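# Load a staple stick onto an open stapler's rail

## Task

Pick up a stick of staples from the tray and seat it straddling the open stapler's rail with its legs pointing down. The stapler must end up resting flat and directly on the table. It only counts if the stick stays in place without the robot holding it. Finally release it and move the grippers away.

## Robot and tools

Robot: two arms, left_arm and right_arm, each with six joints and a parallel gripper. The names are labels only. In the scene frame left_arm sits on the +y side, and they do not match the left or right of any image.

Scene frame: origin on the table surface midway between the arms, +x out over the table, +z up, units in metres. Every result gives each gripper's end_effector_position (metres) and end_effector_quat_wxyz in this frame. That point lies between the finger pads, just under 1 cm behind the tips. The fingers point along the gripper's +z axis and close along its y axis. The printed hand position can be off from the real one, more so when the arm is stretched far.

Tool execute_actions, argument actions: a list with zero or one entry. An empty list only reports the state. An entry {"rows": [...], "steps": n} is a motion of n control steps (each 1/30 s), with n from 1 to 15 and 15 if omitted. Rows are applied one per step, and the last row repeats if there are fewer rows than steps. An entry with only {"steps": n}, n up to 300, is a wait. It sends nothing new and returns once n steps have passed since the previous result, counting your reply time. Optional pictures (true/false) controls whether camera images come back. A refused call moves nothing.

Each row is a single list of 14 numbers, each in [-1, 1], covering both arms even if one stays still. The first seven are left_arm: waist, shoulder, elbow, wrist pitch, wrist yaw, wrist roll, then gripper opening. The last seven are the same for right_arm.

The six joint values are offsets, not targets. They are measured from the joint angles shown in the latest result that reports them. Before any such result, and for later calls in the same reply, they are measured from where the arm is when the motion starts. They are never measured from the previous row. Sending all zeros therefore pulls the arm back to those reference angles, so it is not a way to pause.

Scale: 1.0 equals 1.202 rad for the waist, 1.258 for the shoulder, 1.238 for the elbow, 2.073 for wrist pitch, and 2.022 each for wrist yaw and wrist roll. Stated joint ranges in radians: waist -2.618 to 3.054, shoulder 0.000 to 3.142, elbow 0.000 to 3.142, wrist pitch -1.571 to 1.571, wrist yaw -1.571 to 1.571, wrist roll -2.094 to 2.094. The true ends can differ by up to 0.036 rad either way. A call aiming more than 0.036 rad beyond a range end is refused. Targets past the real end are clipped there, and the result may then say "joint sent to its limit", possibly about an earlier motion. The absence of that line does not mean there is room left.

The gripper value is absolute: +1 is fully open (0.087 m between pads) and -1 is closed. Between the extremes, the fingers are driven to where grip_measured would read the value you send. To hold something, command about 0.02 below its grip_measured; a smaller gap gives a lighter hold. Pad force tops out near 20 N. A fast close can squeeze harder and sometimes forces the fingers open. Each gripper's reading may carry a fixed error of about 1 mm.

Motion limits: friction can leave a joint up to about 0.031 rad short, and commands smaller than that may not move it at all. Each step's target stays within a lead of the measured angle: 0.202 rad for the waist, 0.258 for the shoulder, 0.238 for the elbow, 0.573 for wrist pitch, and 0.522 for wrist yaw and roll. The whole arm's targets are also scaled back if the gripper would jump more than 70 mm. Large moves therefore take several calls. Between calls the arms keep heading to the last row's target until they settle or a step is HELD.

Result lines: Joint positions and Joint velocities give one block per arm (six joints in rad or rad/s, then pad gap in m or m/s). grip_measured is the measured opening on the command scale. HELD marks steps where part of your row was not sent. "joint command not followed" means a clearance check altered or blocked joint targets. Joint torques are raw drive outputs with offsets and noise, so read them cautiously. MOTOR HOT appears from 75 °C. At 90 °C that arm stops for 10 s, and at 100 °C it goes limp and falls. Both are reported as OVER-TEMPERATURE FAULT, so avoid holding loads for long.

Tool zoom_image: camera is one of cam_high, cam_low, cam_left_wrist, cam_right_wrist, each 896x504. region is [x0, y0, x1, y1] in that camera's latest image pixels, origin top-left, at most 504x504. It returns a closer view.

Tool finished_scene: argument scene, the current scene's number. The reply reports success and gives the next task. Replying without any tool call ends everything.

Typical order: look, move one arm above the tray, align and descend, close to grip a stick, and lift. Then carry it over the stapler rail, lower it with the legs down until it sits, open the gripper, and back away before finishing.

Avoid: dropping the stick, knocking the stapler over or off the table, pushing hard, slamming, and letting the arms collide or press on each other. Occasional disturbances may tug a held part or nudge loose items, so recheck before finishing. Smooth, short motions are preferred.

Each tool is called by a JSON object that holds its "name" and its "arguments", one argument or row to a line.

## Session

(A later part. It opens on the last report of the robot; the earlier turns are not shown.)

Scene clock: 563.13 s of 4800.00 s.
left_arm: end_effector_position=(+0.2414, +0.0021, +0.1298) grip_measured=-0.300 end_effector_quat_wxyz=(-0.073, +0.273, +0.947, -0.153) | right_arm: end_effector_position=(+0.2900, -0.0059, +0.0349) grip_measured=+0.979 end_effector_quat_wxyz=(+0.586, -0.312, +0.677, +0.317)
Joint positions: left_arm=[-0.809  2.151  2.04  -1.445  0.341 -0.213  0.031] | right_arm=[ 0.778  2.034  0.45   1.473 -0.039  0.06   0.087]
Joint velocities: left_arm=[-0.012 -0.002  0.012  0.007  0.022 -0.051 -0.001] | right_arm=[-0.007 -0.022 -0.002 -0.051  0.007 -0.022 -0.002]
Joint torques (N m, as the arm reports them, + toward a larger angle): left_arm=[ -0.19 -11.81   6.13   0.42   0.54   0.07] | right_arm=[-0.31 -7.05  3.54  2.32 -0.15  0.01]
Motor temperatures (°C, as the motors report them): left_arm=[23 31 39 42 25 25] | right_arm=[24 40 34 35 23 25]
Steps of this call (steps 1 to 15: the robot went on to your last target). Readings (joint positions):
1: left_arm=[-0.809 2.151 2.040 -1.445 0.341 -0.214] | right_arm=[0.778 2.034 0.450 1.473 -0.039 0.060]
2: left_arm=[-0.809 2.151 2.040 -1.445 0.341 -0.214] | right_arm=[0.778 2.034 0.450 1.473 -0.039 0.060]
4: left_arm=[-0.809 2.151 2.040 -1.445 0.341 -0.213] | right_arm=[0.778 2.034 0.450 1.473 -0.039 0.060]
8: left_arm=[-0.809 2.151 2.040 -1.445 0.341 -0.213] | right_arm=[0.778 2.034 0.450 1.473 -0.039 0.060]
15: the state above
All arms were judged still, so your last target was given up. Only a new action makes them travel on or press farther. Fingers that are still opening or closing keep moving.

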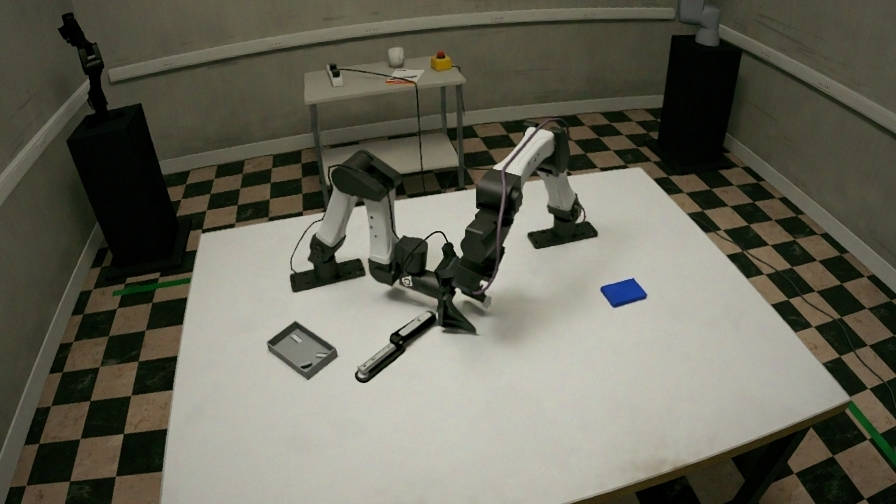

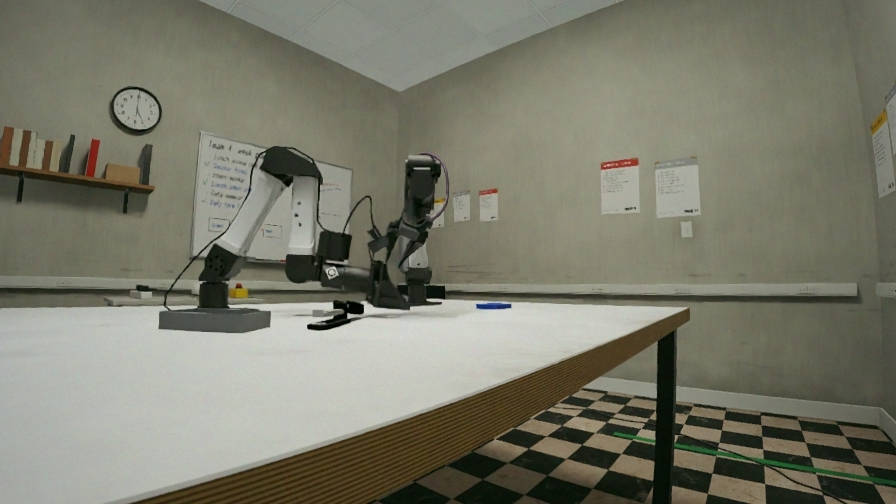

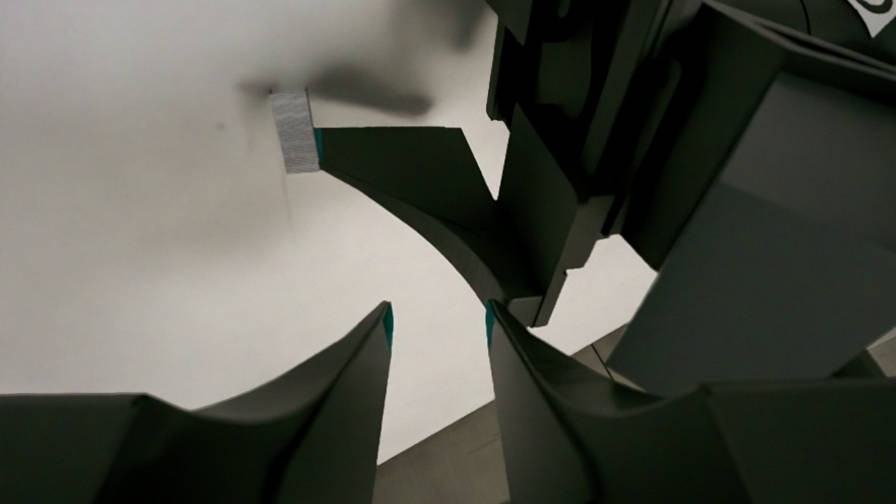

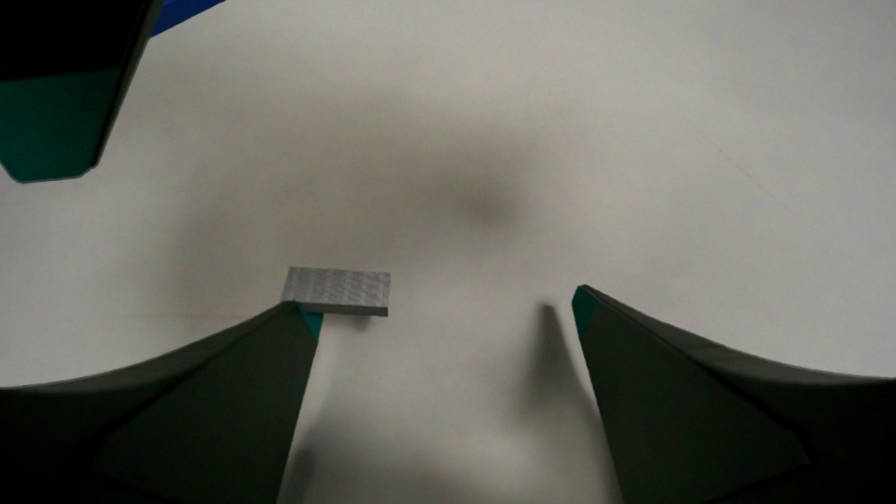

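{"name": "execute_actions", "arguments": {
  "actions": [
    {"rows":[[0.09,0,0,0,0,0.05,-0.3,0,0,0,0,0,0,1],[0.09,0,0,0,0,0.05,-0.3,0,0,0,0,0,0,1],[0.09,0,0,0,0,0.05,-0.3,0,0,0,0,0,0,1],[0.09,0,0,0,0,0.05,-0.3,0,0,0,0,0,0,1],[0.09,0,0,0,0,0.05,-0.3,0,0,0,0,0,0,1],[0.09,0,0,0,0,0.05,-0.3,0,0,0,0,0,0,1],[0.09,0.13,0.03,0.08,0,0.05,-0.3,0,0,0,0,0,0,1]],"steps":15}
  ],
  "pictures": false
}}

{"name": "execute_actions", "arguments": {
  "actions": [
    {"steps":20}
  ]
}}

Scene clock: 574.63 s of 4800.00 s.
left_arm: end_effector_position=(+0.3036, +0.0116, +0.0614) grip_measured=-0.300 end_effector_quat_wxyz=(-0.069, +0.257, +0.951, -0.156) | right_arm: end_effector_position=(+0.2900, -0.0059, +0.0349) grip_measured=+0.979 end_effector_quat_wxyz=(+0.586, -0.312, +0.677, +0.317)
Joint positions: left_arm=[-0.696  2.334  2.071 -1.317  0.342 -0.127  0.031] | right_arm=[ 0.778  2.034  0.45   1.473 -0.039  0.06   0.087]
Joint velocities: left_arm=[-0.012  0.051 -0.022  0.139 -0.037 -0.051 -0.001] | right_arm=[ 0.017  0.012 -0.007  0.007 -0.051  0.066 -0.001]
Joint torques (N m, as the arm reports them, + toward a larger angle): left_arm=[ -0.63 -13.29   6.76   0.59   0.12   0.17] | right_arm=[-0.28 -7.06  3.52  2.32 -0.16  0.01]
Motor temperatures (°C, as the motors report them): left_arm=[23 34 39 40 25 25] | right_arm=[24 39 34 35 23 25]
Steps of this call (steps 1 to 90: nothing new was sent; then 8.00 s passed at rest; steps 91 to 105: all 15 steps of this action). Readings (joint positions):
91: left_arm=[-0.800 2.151 2.040 -1.445 0.344 -0.198] | right_arm=[0.778 2.034 0.450 1.473 -0.039 0.060]
92: left_arm=[-0.784 2.151 2.040 -1.445 0.346 -0.182] | right_arm=[0.778 2.034 0.450 1.473 -0.039 0.060]
94: left_arm=[-0.735 2.151 2.040 -1.445 0.346 -0.160] | right_arm=[0.778 2.034 0.450 1.473 -0.039 0.060]
98: left_arm=[-0.686 2.186 2.062 -1.417 0.342 -0.140] | right_arm=[0.778 2.034 0.450 1.473 -0.039 0.060]
105: the state above

Scene clock: 575.30 s of 4800.00 s.
left_arm: end_effector_position=(+0.3069, +0.0091, +0.0614) grip_measured=-0.300 end_effector_quat_wxyz=(-0.060, +0.261, +0.950, -0.159) | right_arm: end_effector_position=(+0.2900, -0.0059, +0.0349) grip_measured=+0.979 end_effector_quat_wxyz=(+0.586, -0.312, +0.677, +0.317)
Joint positions: left_arm=[-0.696  2.332  2.071 -1.3    0.342 -0.123  0.031] | right_arm=[ 0.778  2.034  0.45   1.473 -0.039  0.06   0.087]
Joint velocities: left_arm=[-0.012 -0.002 -0.017 -0.022 -0.007  0.022 -0.001] | right_arm=[-0.012  0.007  0.007  0.007 -0.066  0.022 -0.001]
Joint torques (N m, as the arm reports them, + toward a larger angle): left_arm=[ -0.62 -12.81   6.61   0.58   0.12   0.18] | right_arm=[-0.28 -7.05  3.54  2.32 -0.16  0.02]
Motor temperatures (°C, as the motors report them): left_arm=[23 35 39 40 25 25] | right_arm=[24 39 34 35 23 25]
Steps of this call (steps 1 to 20: the robot went on to your last target). Readings (joint positions):
1: left_arm=[-0.696 2.335 2.071 -1.315 0.342 -0.126] | right_arm=[0.778 2.034 0.450 1.473 -0.039 0.060]
2: left_arm=[-0.696 2.334 2.071 -1.312 0.342 -0.125] | right_arm=[0.778 2.034 0.450 1.473 -0.039 0.060]
4: left_arm=[-0.696 2.332 2.071 -1.306 0.342 -0.124] | right_arm=[0.778 2.034 0.450 1.473 -0.039 0.060]
8: left_arm=[-0.696 2.332 2.071 -1.302 0.342 -0.124] | right_arm=[0.778 2.034 0.450 1.473 -0.039 0.060]
20: the state above

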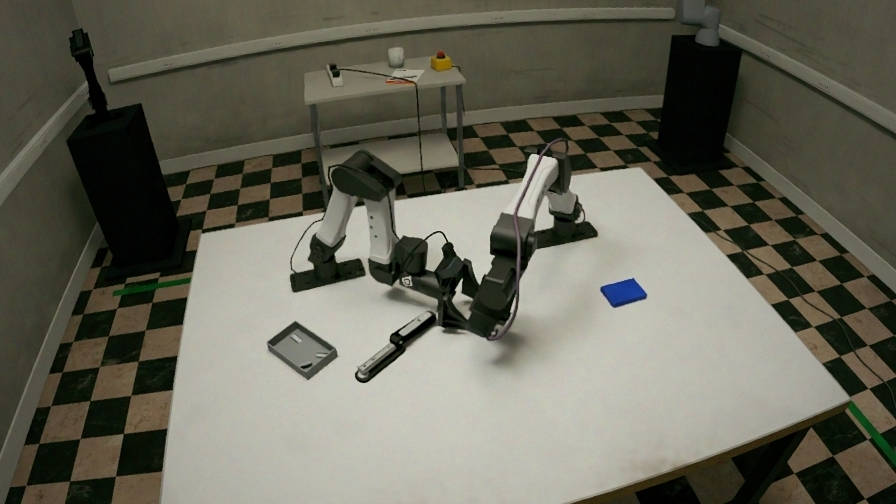

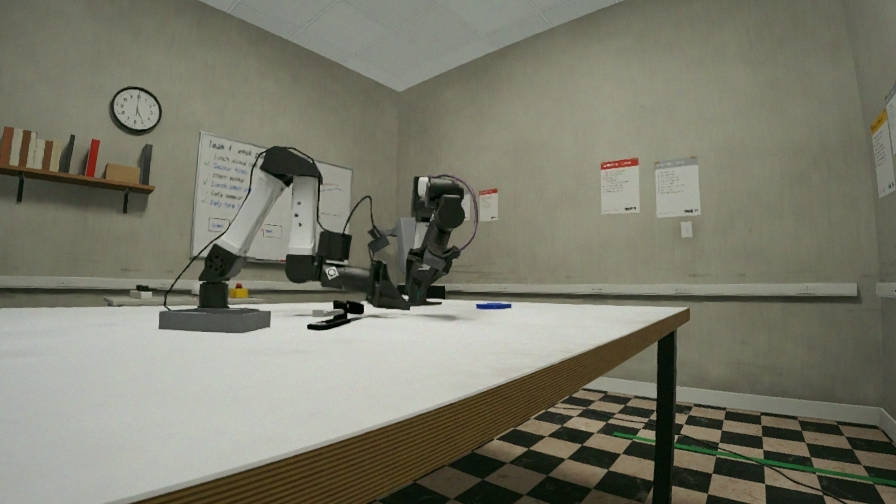

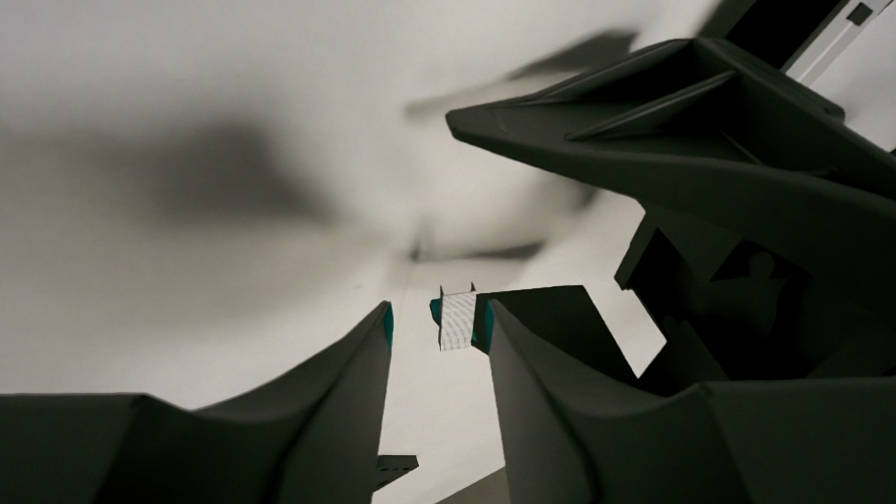

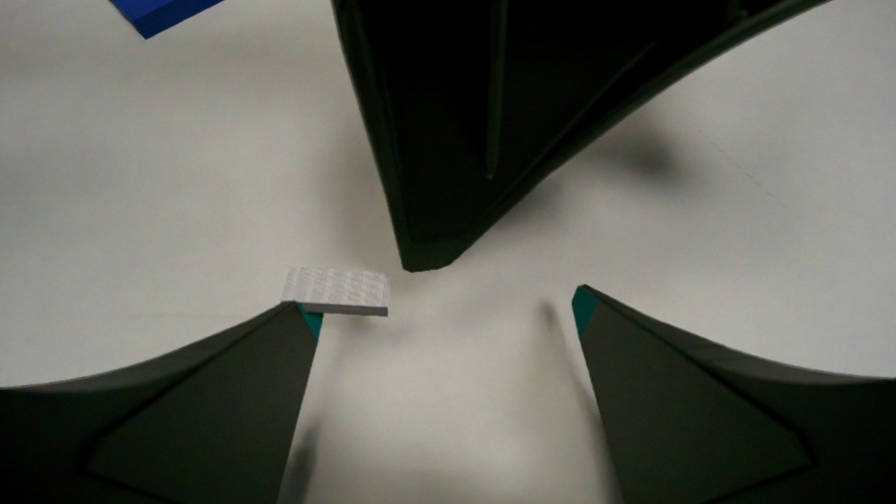

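{"name": "execute_actions", "arguments": {
  "actions": [
    {"rows":[[-0.02,0,-0.07,0.02,0,0,-0.3,0,0,0,0,0,0,1]],"steps":15}
  ],
  "pictures": false
}}

{"name": "execute_actions", "arguments": {
  "actions": [
    {"steps":15}
  ]
}}

Scene clock: 582.87 s of 4800.00 s.
left_arm: end_effector_position=(+0.2905, +0.0112, +0.0469) grip_measured=-0.300 end_effector_quat_wxyz=(-0.083, +0.267, +0.948, -0.150) | right_arm: end_effector_position=(+0.2900, -0.0059, +0.0349) grip_measured=+0.979 end_effector_quat_wxyz=(+0.586, -0.312, +0.677, +0.317)
Joint positions: left_arm=[-0.717  2.329  1.999 -1.279  0.342 -0.123  0.031] | right_arm=[ 0.778  2.034  0.45   1.473 -0.039  0.06   0.087]
Joint velocities: left_arm=[-0.007 -0.007 -0.002 -0.051 -0.11   0.007  0.001] | right_arm=[-0.002  0.012  0.012 -0.125  0.037 -0.066  0.001]
Joint torques (N m, as the arm reports them, + toward a larger angle): left_arm=[ -0.28 -11.32   4.84   0.48   0.12   0.09] | right_arm=[-0.29 -7.05  3.54  2.32 -0.16  0.02]
Motor temperatures (°C, as the motors report them): left_arm=[23 37 39 40 25 25] | right_arm=[24 39 34 35 23 25]
Steps of this call (steps 1 to 15: the robot went on to your last target; steps 16 to 90: nothing new was sent; then 4.07 s passed at rest; steps 91 to 105: all 15 steps of this action). Readings (joint positions):
91: left_arm=[-0.697 2.331 2.061 -1.292 0.342 -0.123] | right_arm=[0.778 2.034 0.450 1.473 -0.039 0.060]
92: left_arm=[-0.700 2.329 2.045 -1.284 0.342 -0.123] | right_arm=[0.778 2.034 0.450 1.473 -0.039 0.060]
94: left_arm=[-0.707 2.329 2.016 -1.282 0.342 -0.123] | right_arm=[0.778 2.034 0.450 1.473 -0.039 0.060]
98: left_arm=[-0.717 2.329 1.999 -1.281 0.342 -0.123] | right_arm=[0.778 2.034 0.450 1.473 -0.039 0.060]
105: the state above

Scene clock: 583.37 s of 4800.00 s.
left_arm: end_effector_position=(+0.2905, +0.0112, +0.0469) grip_measured=-0.300 end_effector_quat_wxyz=(-0.083, +0.267, +0.948, -0.150) | right_arm: end_effector_position=(+0.2900, -0.0059, +0.0349) grip_measured=+0.979 end_effector_quat_wxyz=(+0.586, -0.312, +0.677, +0.317)
Joint positions: left_arm=[-0.717  2.329  1.999 -1.279  0.342 -0.123  0.031] | right_arm=[ 0.778  2.034  0.45   1.473 -0.039  0.06   0.087]
Joint velocities: left_arm=[ 0.007 -0.012  0.012  0.051  0.007  0.11  -0.   ] | right_arm=[ 0.012  0.007 -0.012 -0.007 -0.037  0.007 -0.001]
Joint torques (N m, as the arm reports them, + toward a larger angle): left_arm=[ -0.3  -11.38   4.88   0.49   0.13   0.08] | right_arm=[-0.28 -7.06  3.53  2.32 -0.16  0.01]
Motor temperatures (°C, as the motors report them): left_arm=[23 37 39 40 25 25] | right_arm=[24 39 34 35 23 25]
Steps of this call (steps 1 to 15: the robot went on to your last target). Readings (joint positions):
1: left_arm=[-0.717 2.329 1.999 -1.279 0.342 -0.123] | right_arm=[0.778 2.034 0.450 1.473 -0.039 0.060]
2: left_arm=[-0.717 2.329 1.999 -1.279 0.342 -0.123] | right_arm=[0.778 2.034 0.450 1.473 -0.039 0.060]
4: left_arm=[-0.717 2.329 1.999 -1.279 0.342 -0.123] | right_arm=[0.778 2.034 0.450 1.473 -0.039 0.060]
8: left_arm=[-0.717 2.329 1.999 -1.279 0.342 -0.123] | right_arm=[0.778 2.034 0.450 1.473 -0.039 0.060]
15: the state above
All arms were judged still, so your last target was given up. Only a new action makes them travel on or press farther. Fingers that are still opening or closing keep moving.

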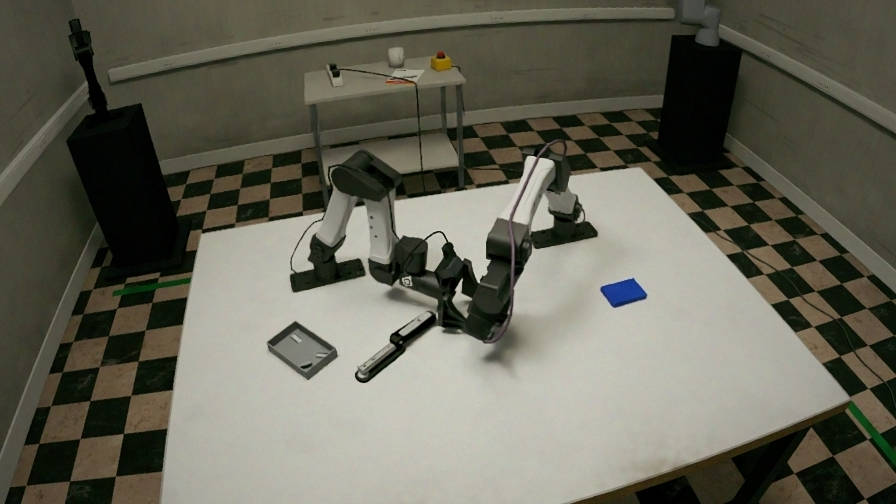

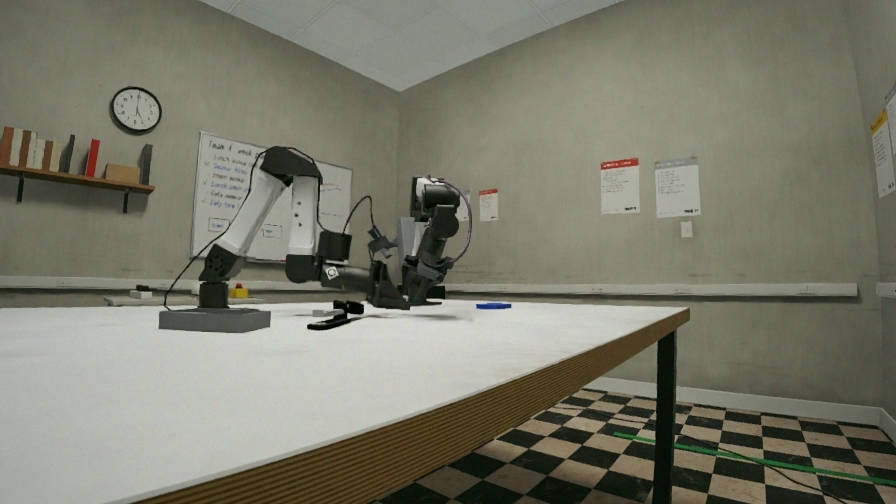

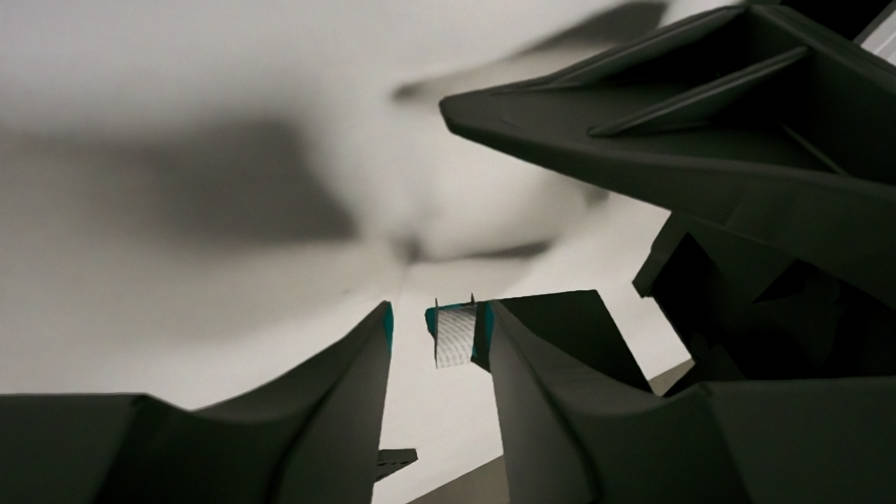

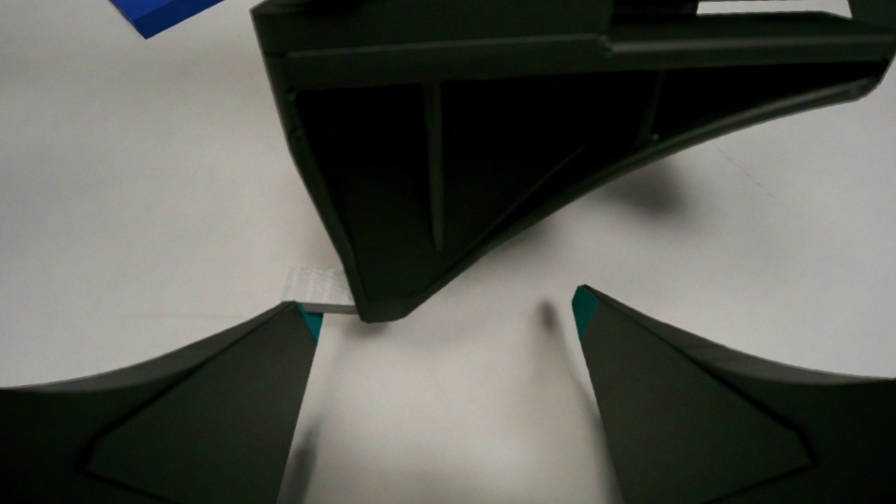

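Descend a bit more and close.

{"name": "execute_actions", "arguments": {
  "actions": [
    {"rows":[[0,0,-0.035,0,0,0,-0.3,0,0,0,0,0,0,1],[0,0,-0.035,0,0,0,-0.3,0,0,0,0,0,0,1],[0,0,-0.035,0,0,0,-0.3,0,0,0,0,0,0,1],[0,0,-0.035,0,0,0,-0.3,0,0,0,0,0,0,1],[0,0,-0.035,0,0,0,-0.3,0,0,0,0,0,0,1],[0,0,-0.035,0,0,0,-0.3,0,0,0,0,0,0,1],[0,0,-0.035,0,0,0,-0.3,0,0,0,0,0,0,1],[0,0,-0.035,0,0,0,-0.4,0,0,0,0,0,0,1],[0,0,-0.035,0,0,0,-0.5,0,0,0,0,0,0,1],[0,0,-0.035,0,0,0,-0.6,0,0,0,0,0,0,1],[0,0,-0.035,0,0,0,-0.7,0,0,0,0,0,0,1],[0,0,-0.035,0,0,0,-0.8,0,0,0,0,0,0,1]],"steps":15}
  ]
}}

Scene clock: 592.47 s of 4800.00 s.
left_arm: end_effector_position=(+0.2837, +0.0119, +0.0434) grip_measured=-0.725 end_effector_quat_wxyz=(-0.097, +0.263, +0.947, -0.154) | right_arm: end_effector_position=(+0.2896, -0.0056, +0.0348) grip_measured=+0.980 end_effector_quat_wxyz=(+0.586, -0.313, +0.677, +0.318)
Joint positions: left_arm=[-0.718  2.329  1.976 -1.277  0.361 -0.127  0.012] | right_arm=[ 0.778  2.034  0.45   1.472 -0.041  0.06   0.087]
Joint velocities: left_arm=[ 0.002 -0.002 -0.007  0.051  0.007 -0.051 -0.   ] | right_arm=[-0.002 -0.012 -0.002 -0.007 -0.037 -0.007 -0.002]
Joint torques (N m, as the arm reports them, + toward a larger angle): left_arm=[  0.18 -11.36   4.42   0.24  -0.02   0.13] | right_arm=[-0.22 -7.04  3.49  2.32 -0.14  0.02]
Motor temperatures (°C, as the motors report them): left_arm=[23 38 38 39 25 25] | right_arm=[24 39 34 36 23 25]
Steps of this call (steps 1 to 90: nothing new was sent; then 5.60 s passed at rest; steps 91 to 105: all 15 steps of this action). Readings (joint positions):
91: left_arm=[-0.717 2.329 1.997 -1.278 0.342 -0.123] | right_arm=[0.778 2.034 0.450 1.473 -0.039 0.060]
92: left_arm=[-0.717 2.329 1.992 -1.278 0.342 -0.123] | right_arm=[0.778 2.034 0.450 1.473 -0.039 0.060]
94: left_arm=[-0.717 2.329 1.981 -1.278 0.342 -0.123] | right_arm=[0.778 2.034 0.450 1.473 -0.039 0.060]
98: left_arm=[-0.717 2.329 1.976 -1.278 0.342 -0.123] | right_arm=[0.778 2.034 0.450 1.473 -0.039 0.060]
105: the state above

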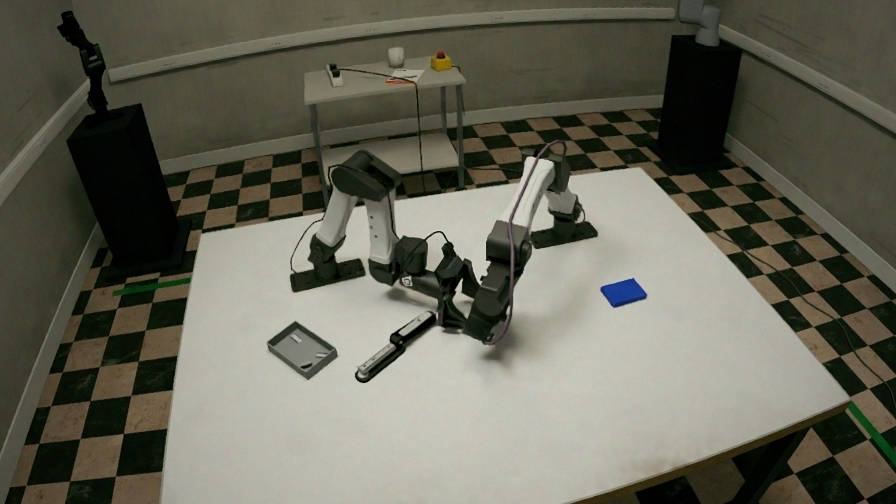

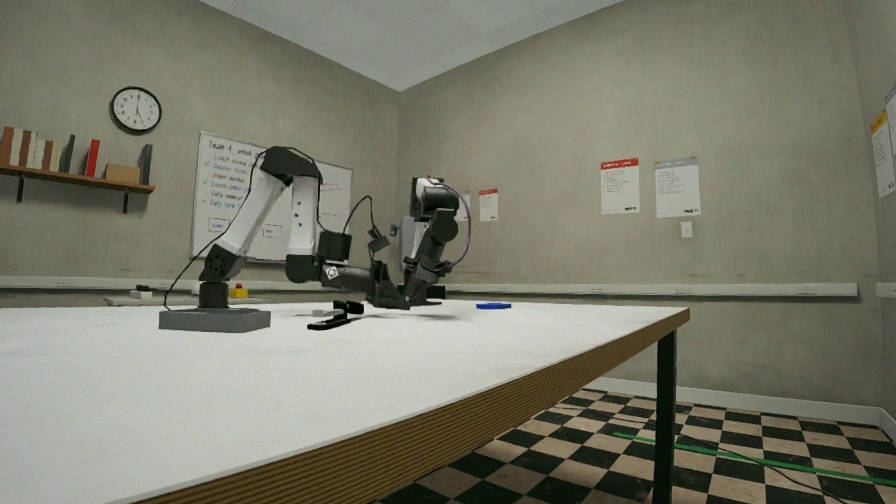

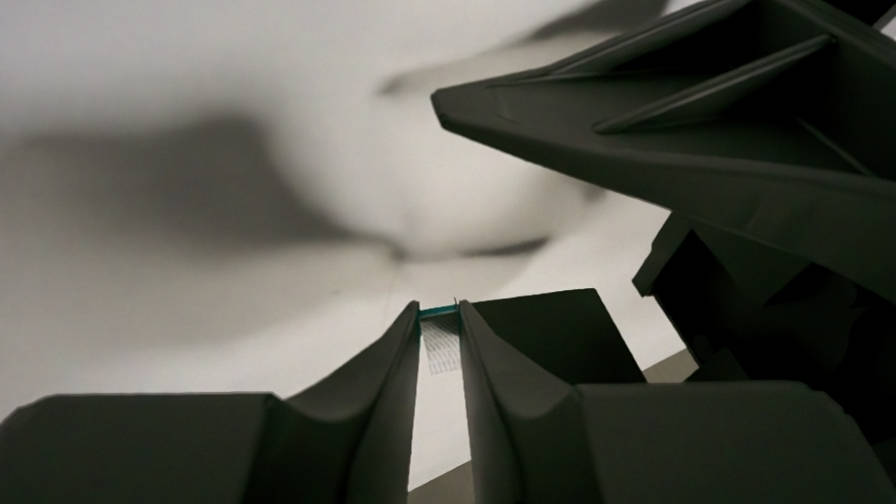

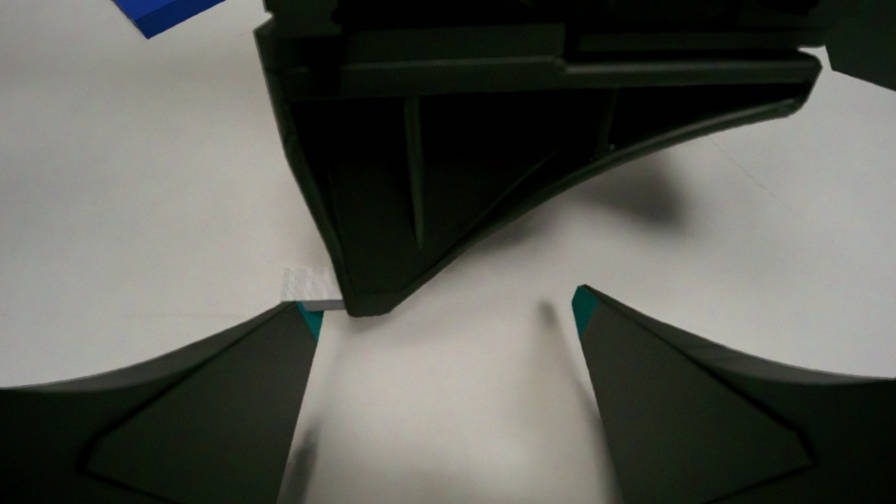

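Gripped. Lift and move forward (elbow +).

{"name": "execute_actions", "arguments": {
  "actions": [
    {"rows":[[0,0,0.1,-0.02,0,0,-0.8,0,0,0,0,0,0,1]],"steps":15}
  ]
}}

Scene clock: 596.23 s of 4800.00 s.
left_arm: end_effector_position=(+0.2933, +0.0079, +0.0576) grip_measured=-0.730 end_effector_quat_wxyz=(-0.081, +0.269, +0.948, -0.152) | right_arm: end_effector_position=(+0.2976, -0.0083, +0.0453) grip_measured=+0.980 end_effector_quat_wxyz=(+0.605, -0.297, +0.668, +0.315)
Joint positions: left_arm=[-0.718  2.339  2.061 -1.324  0.344 -0.121  0.012] | right_arm=[ 0.77   2.034  0.45   1.515 -0.017  0.06   0.087]
Joint velocities: left_arm=[ 0.002  0.002 -0.012 -0.007 -0.066  0.066 -0.001] | right_arm=[-0.017  0.002  0.002  0.007  0.037 -0.081  0.   ]
Joint torques (N m, as the arm reports them, + toward a larger angle): left_arm=[  0.11 -12.25   8.89   0.38   0.28   0.04] | right_arm=[ 0.38 -7.07  3.53  1.85 -0.4   0.01]
Motor temperatures (°C, as the motors report them): left_arm=[23 39 38 39 25 25] | right_arm=[24 38 34 36 23 25]
Steps of this call (steps 1 to 15: the robot went on to your last target; steps 16 to 90: nothing new was sent; then 0.27 s passed at rest; steps 91 to 105: all 15 steps of this action). Readings (joint positions):
91: left_arm=[-0.718 2.332 1.992 -1.287 0.361 -0.127] | right_arm=[0.778 2.034 0.450 1.473 -0.042 0.060]
92: left_arm=[-0.718 2.338 2.017 -1.300 0.360 -0.126] | right_arm=[0.777 2.034 0.450 1.478 -0.035 0.060]
94: left_arm=[-0.718 2.339 2.046 -1.314 0.350 -0.124] | right_arm=[0.772 2.034 0.450 1.501 -0.023 0.060]
98: left_arm=[-0.718 2.339 2.061 -1.324 0.344 -0.121] | right_arm=[0.770 2.034 0.450 1.515 -0.017 0.060]
105: the state above

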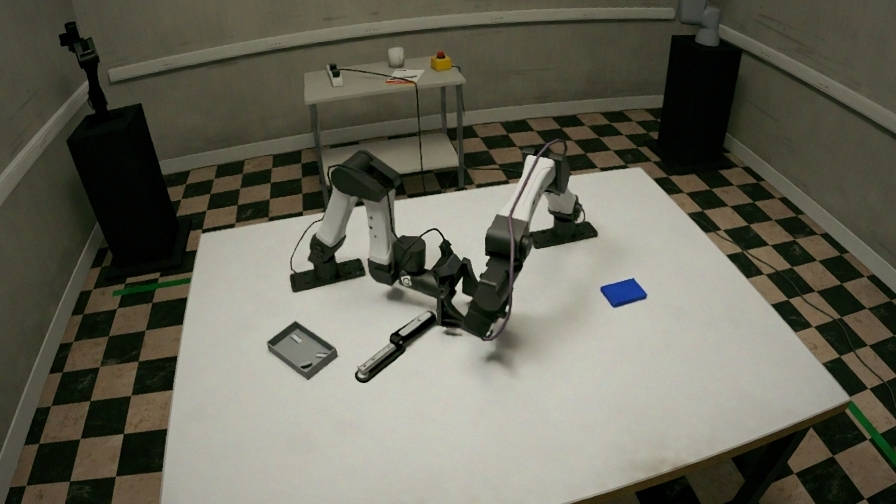

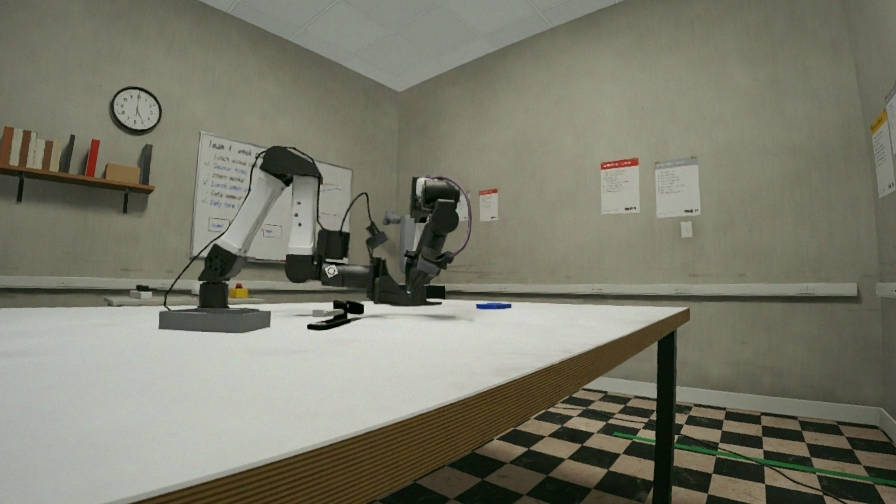

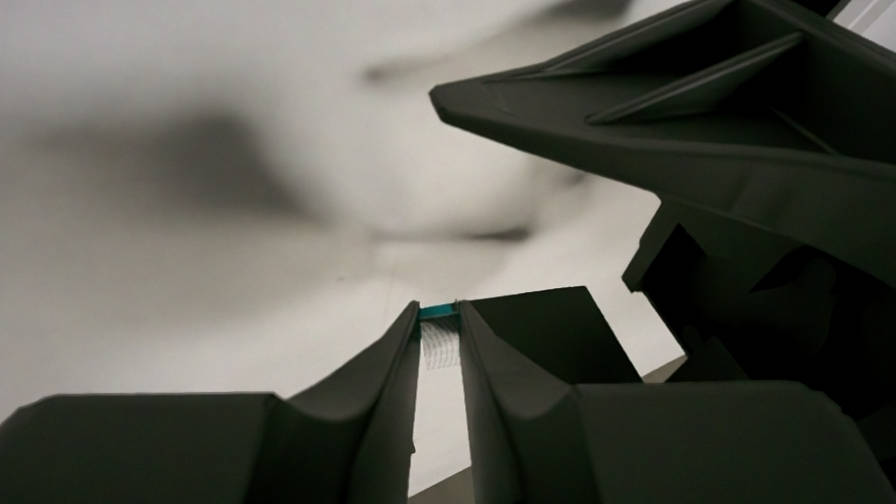

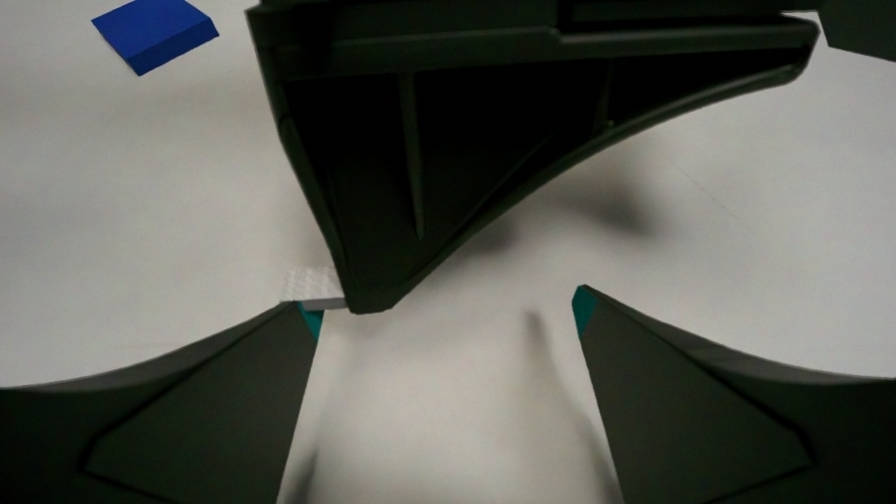

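{"name": "execute_actions", "arguments": {
  "actions": [
    {"rows":[[0,0,0,0,0,0,-0.85,0.05,-0.06,-0.06,0,0,0,1]],"steps":15}
  ]
}}

Scene clock: 606.07 s of 4800.00 s.
left_arm: end_effector_position=(+0.2790, +0.0071, +0.0620) grip_measured=-0.730 end_effector_quat_wxyz=(-0.107, +0.267, +0.945, -0.156) | right_arm: end_effector_position=(+0.2833, -0.0096, +0.0530) grip_measured=+0.980 end_effector_quat_wxyz=(+0.608, -0.299, +0.665, +0.315)
Joint positions: left_arm=[-0.729  2.339  2.061 -1.366  0.375 -0.127  0.012] | right_arm=[0.809 1.983 0.407 1.514 0.02  0.057 0.087]
Joint velocities: left_arm=[ 0.007  0.002  0.002 -0.007 -0.066 -0.066  0.   ] | right_arm=[ 0.002  0.012  0.002 -0.037  0.051 -0.022  0.   ]
Joint torques (N m, as the arm reports them, + toward a larger angle): left_arm=[  0.99 -11.54   6.03   0.62  -0.11   0.15] | right_arm=[ 1.42 -8.62  0.86  2.34 -0.5   0.04]
Motor temperatures (°C, as the motors report them): left_arm=[23 41 40 38 25 25] | right_arm=[24 38 34 35 23 25]
Steps of this call (steps 1 to 15: the robot went on to your last target; steps 16 to 90: nothing new was sent; then 6.33 s passed at rest; steps 91 to 105: all 15 steps of this action). Readings (joint positions):
91: left_arm=[-0.718 2.339 2.061 -1.325 0.345 -0.122] | right_arm=[0.775 2.026 0.445 1.515 -0.010 0.060]
92: left_arm=[-0.719 2.339 2.061 -1.334 0.356 -0.125] | right_arm=[0.784 2.011 0.432 1.515 0.002 0.060]
94: left_arm=[-0.725 2.339 2.061 -1.356 0.372 -0.127] | right_arm=[0.801 1.989 0.414 1.514 0.014 0.057]
98: left_arm=[-0.729 2.339 2.061 -1.366 0.375 -0.127] | right_arm=[0.809 1.983 0.407 1.514 0.020 0.057]
105: the state above

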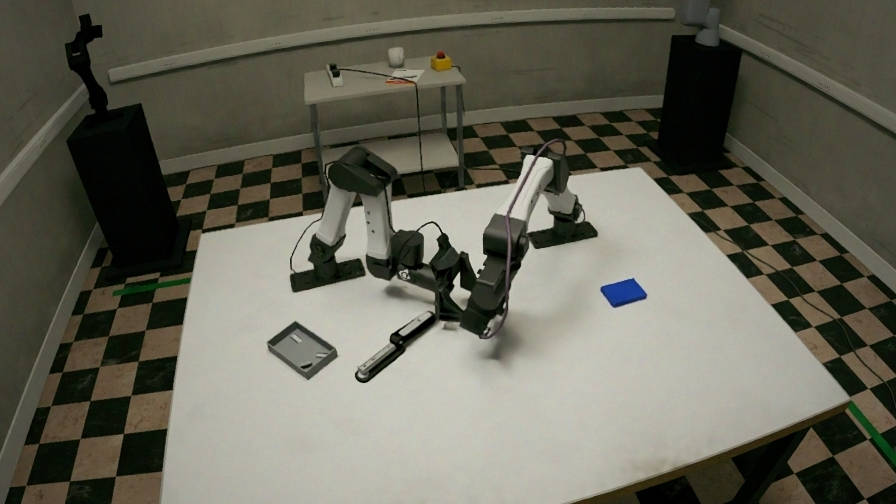

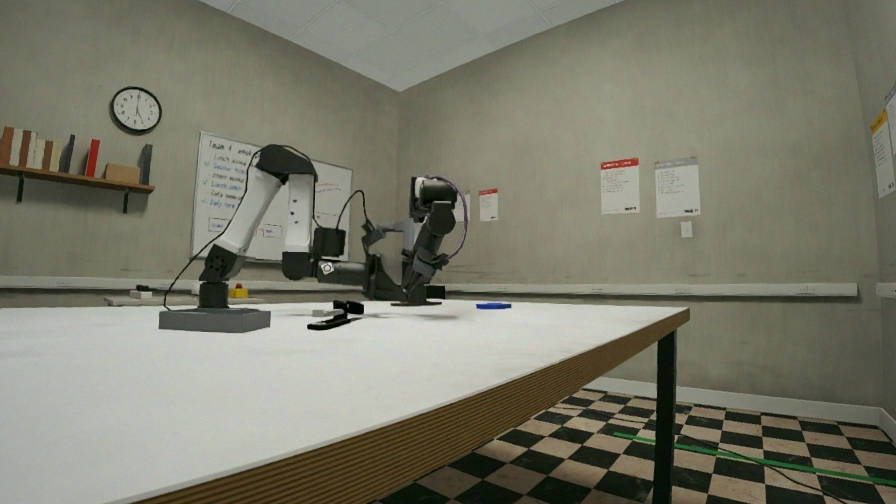

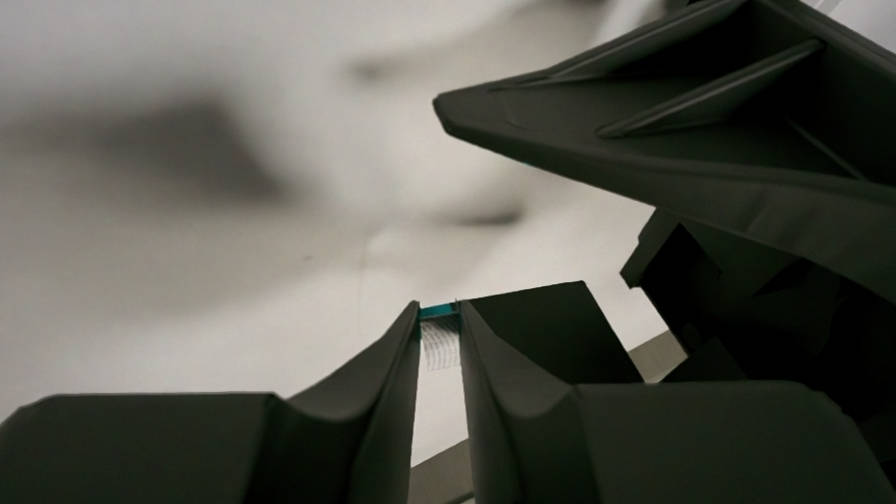

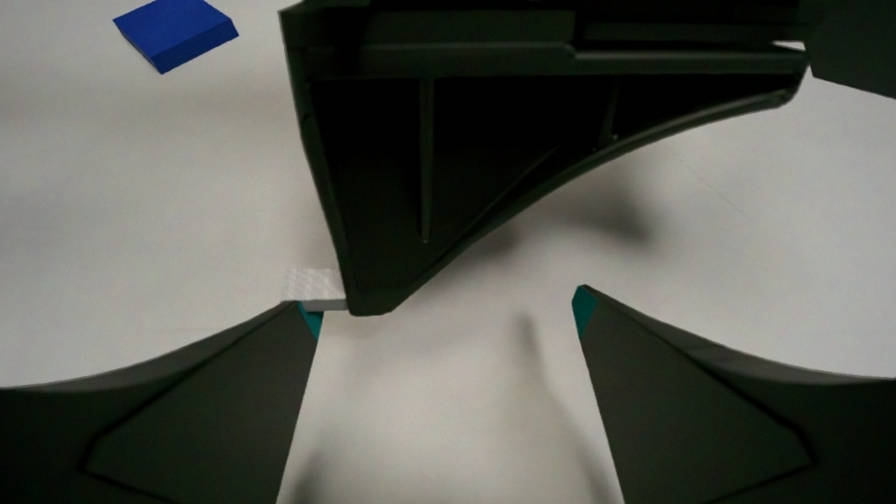

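{"name": "execute_actions", "arguments": {
  "actions": [
    {"rows":[[0,-0.06,0.1,0,0,0,-0.85,0,0.05,0,-0.08,0,0,1]],"steps":15}
  ]
}}

Scene clock: 610.57 s of 4800.00 s.
left_arm: end_effector_position=(+0.2895, +0.0037, +0.0876) grip_measured=-0.741 end_effector_quat_wxyz=(-0.071, +0.276, +0.945, -0.159) | right_arm: end_effector_position=(+0.2948, -0.0206, +0.0448) grip_measured=+0.979 end_effector_quat_wxyz=(+0.610, -0.275, +0.682, +0.294)
Joint positions: left_arm=[-0.73   2.311  2.135 -1.399  0.35  -0.121  0.011] | right_arm=[0.792 2.002 0.407 1.512 0.07  0.071 0.087]
Joint velocities: left_arm=[ 0.002  0.007  0.002 -0.037 -0.022 -0.081  0.   ] | right_arm=[-0.017  0.012 -0.002  0.051  0.037 -0.007  0.   ]
Joint torques (N m, as the arm reports them, + toward a larger angle): left_arm=[ -0.08 -14.68   9.86   0.66   0.33   0.05] | right_arm=[ 1.12 -3.35  3.48  0.51 -0.63 -0.16]
Motor temperatures (°C, as the motors report them): left_arm=[23 41 40 38 25 25] | right_arm=[24 39 33 36 23 25]
Steps of this call (steps 1 to 15: the robot went on to your last target; steps 16 to 90: nothing new was sent; then 1.00 s passed at rest; steps 91 to 105: all 15 steps of this action). Readings (joint positions):
91: left_arm=[-0.730 2.338 2.074 -1.373 0.374 -0.127] | right_arm=[0.809 1.987 0.407 1.506 0.022 0.057]
92: left_arm=[-0.730 2.338 2.091 -1.379 0.371 -0.127] | right_arm=[0.808 1.993 0.407 1.503 0.031 0.058]
94: left_arm=[-0.730 2.326 2.120 -1.392 0.361 -0.124] | right_arm=[0.798 2.002 0.407 1.500 0.053 0.060]
98: left_arm=[-0.730 2.311 2.135 -1.399 0.350 -0.121] | right_arm=[0.792 2.002 0.407 1.512 0.070 0.068]
105: the state above

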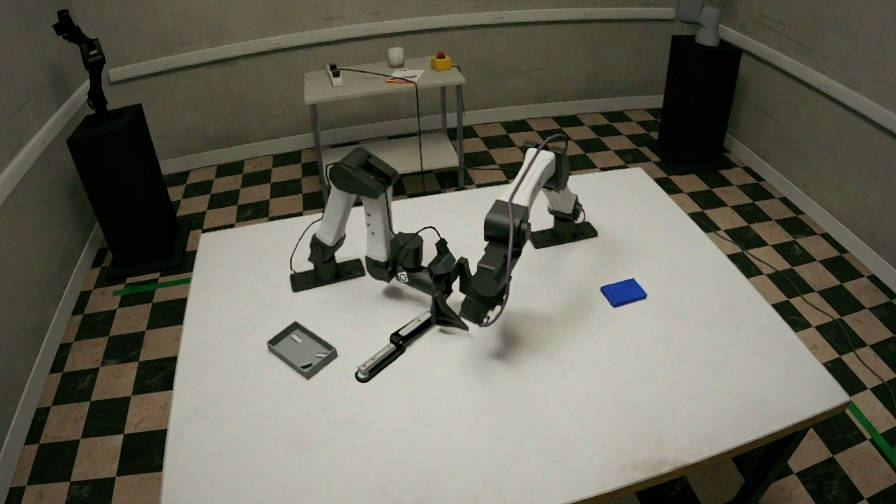

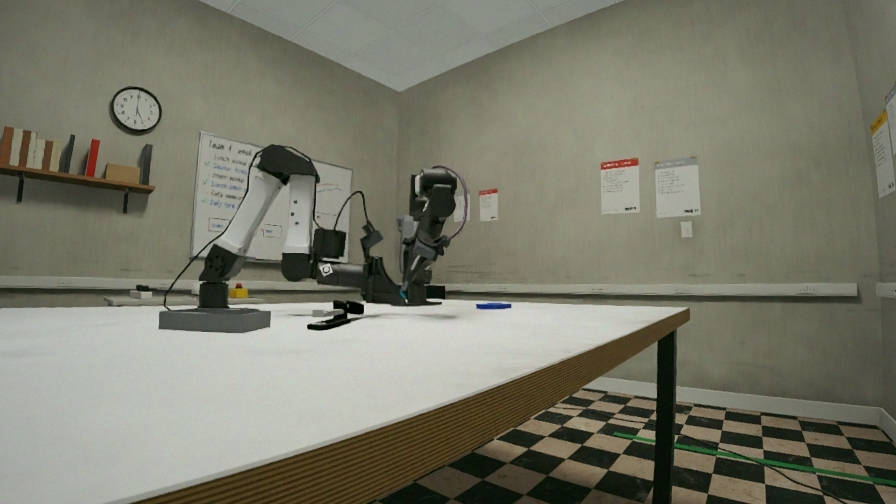

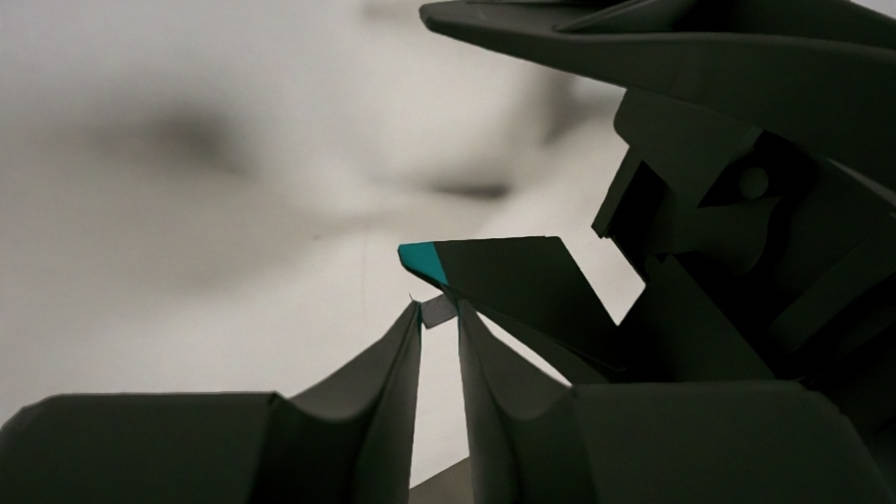

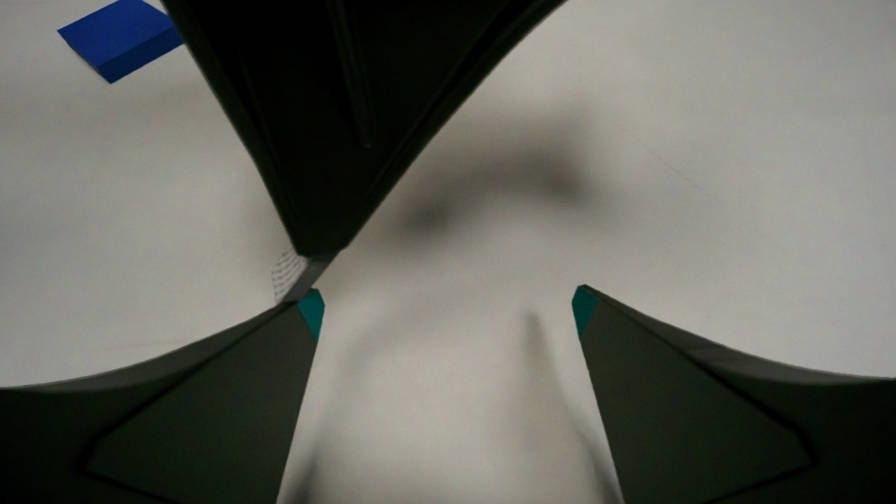

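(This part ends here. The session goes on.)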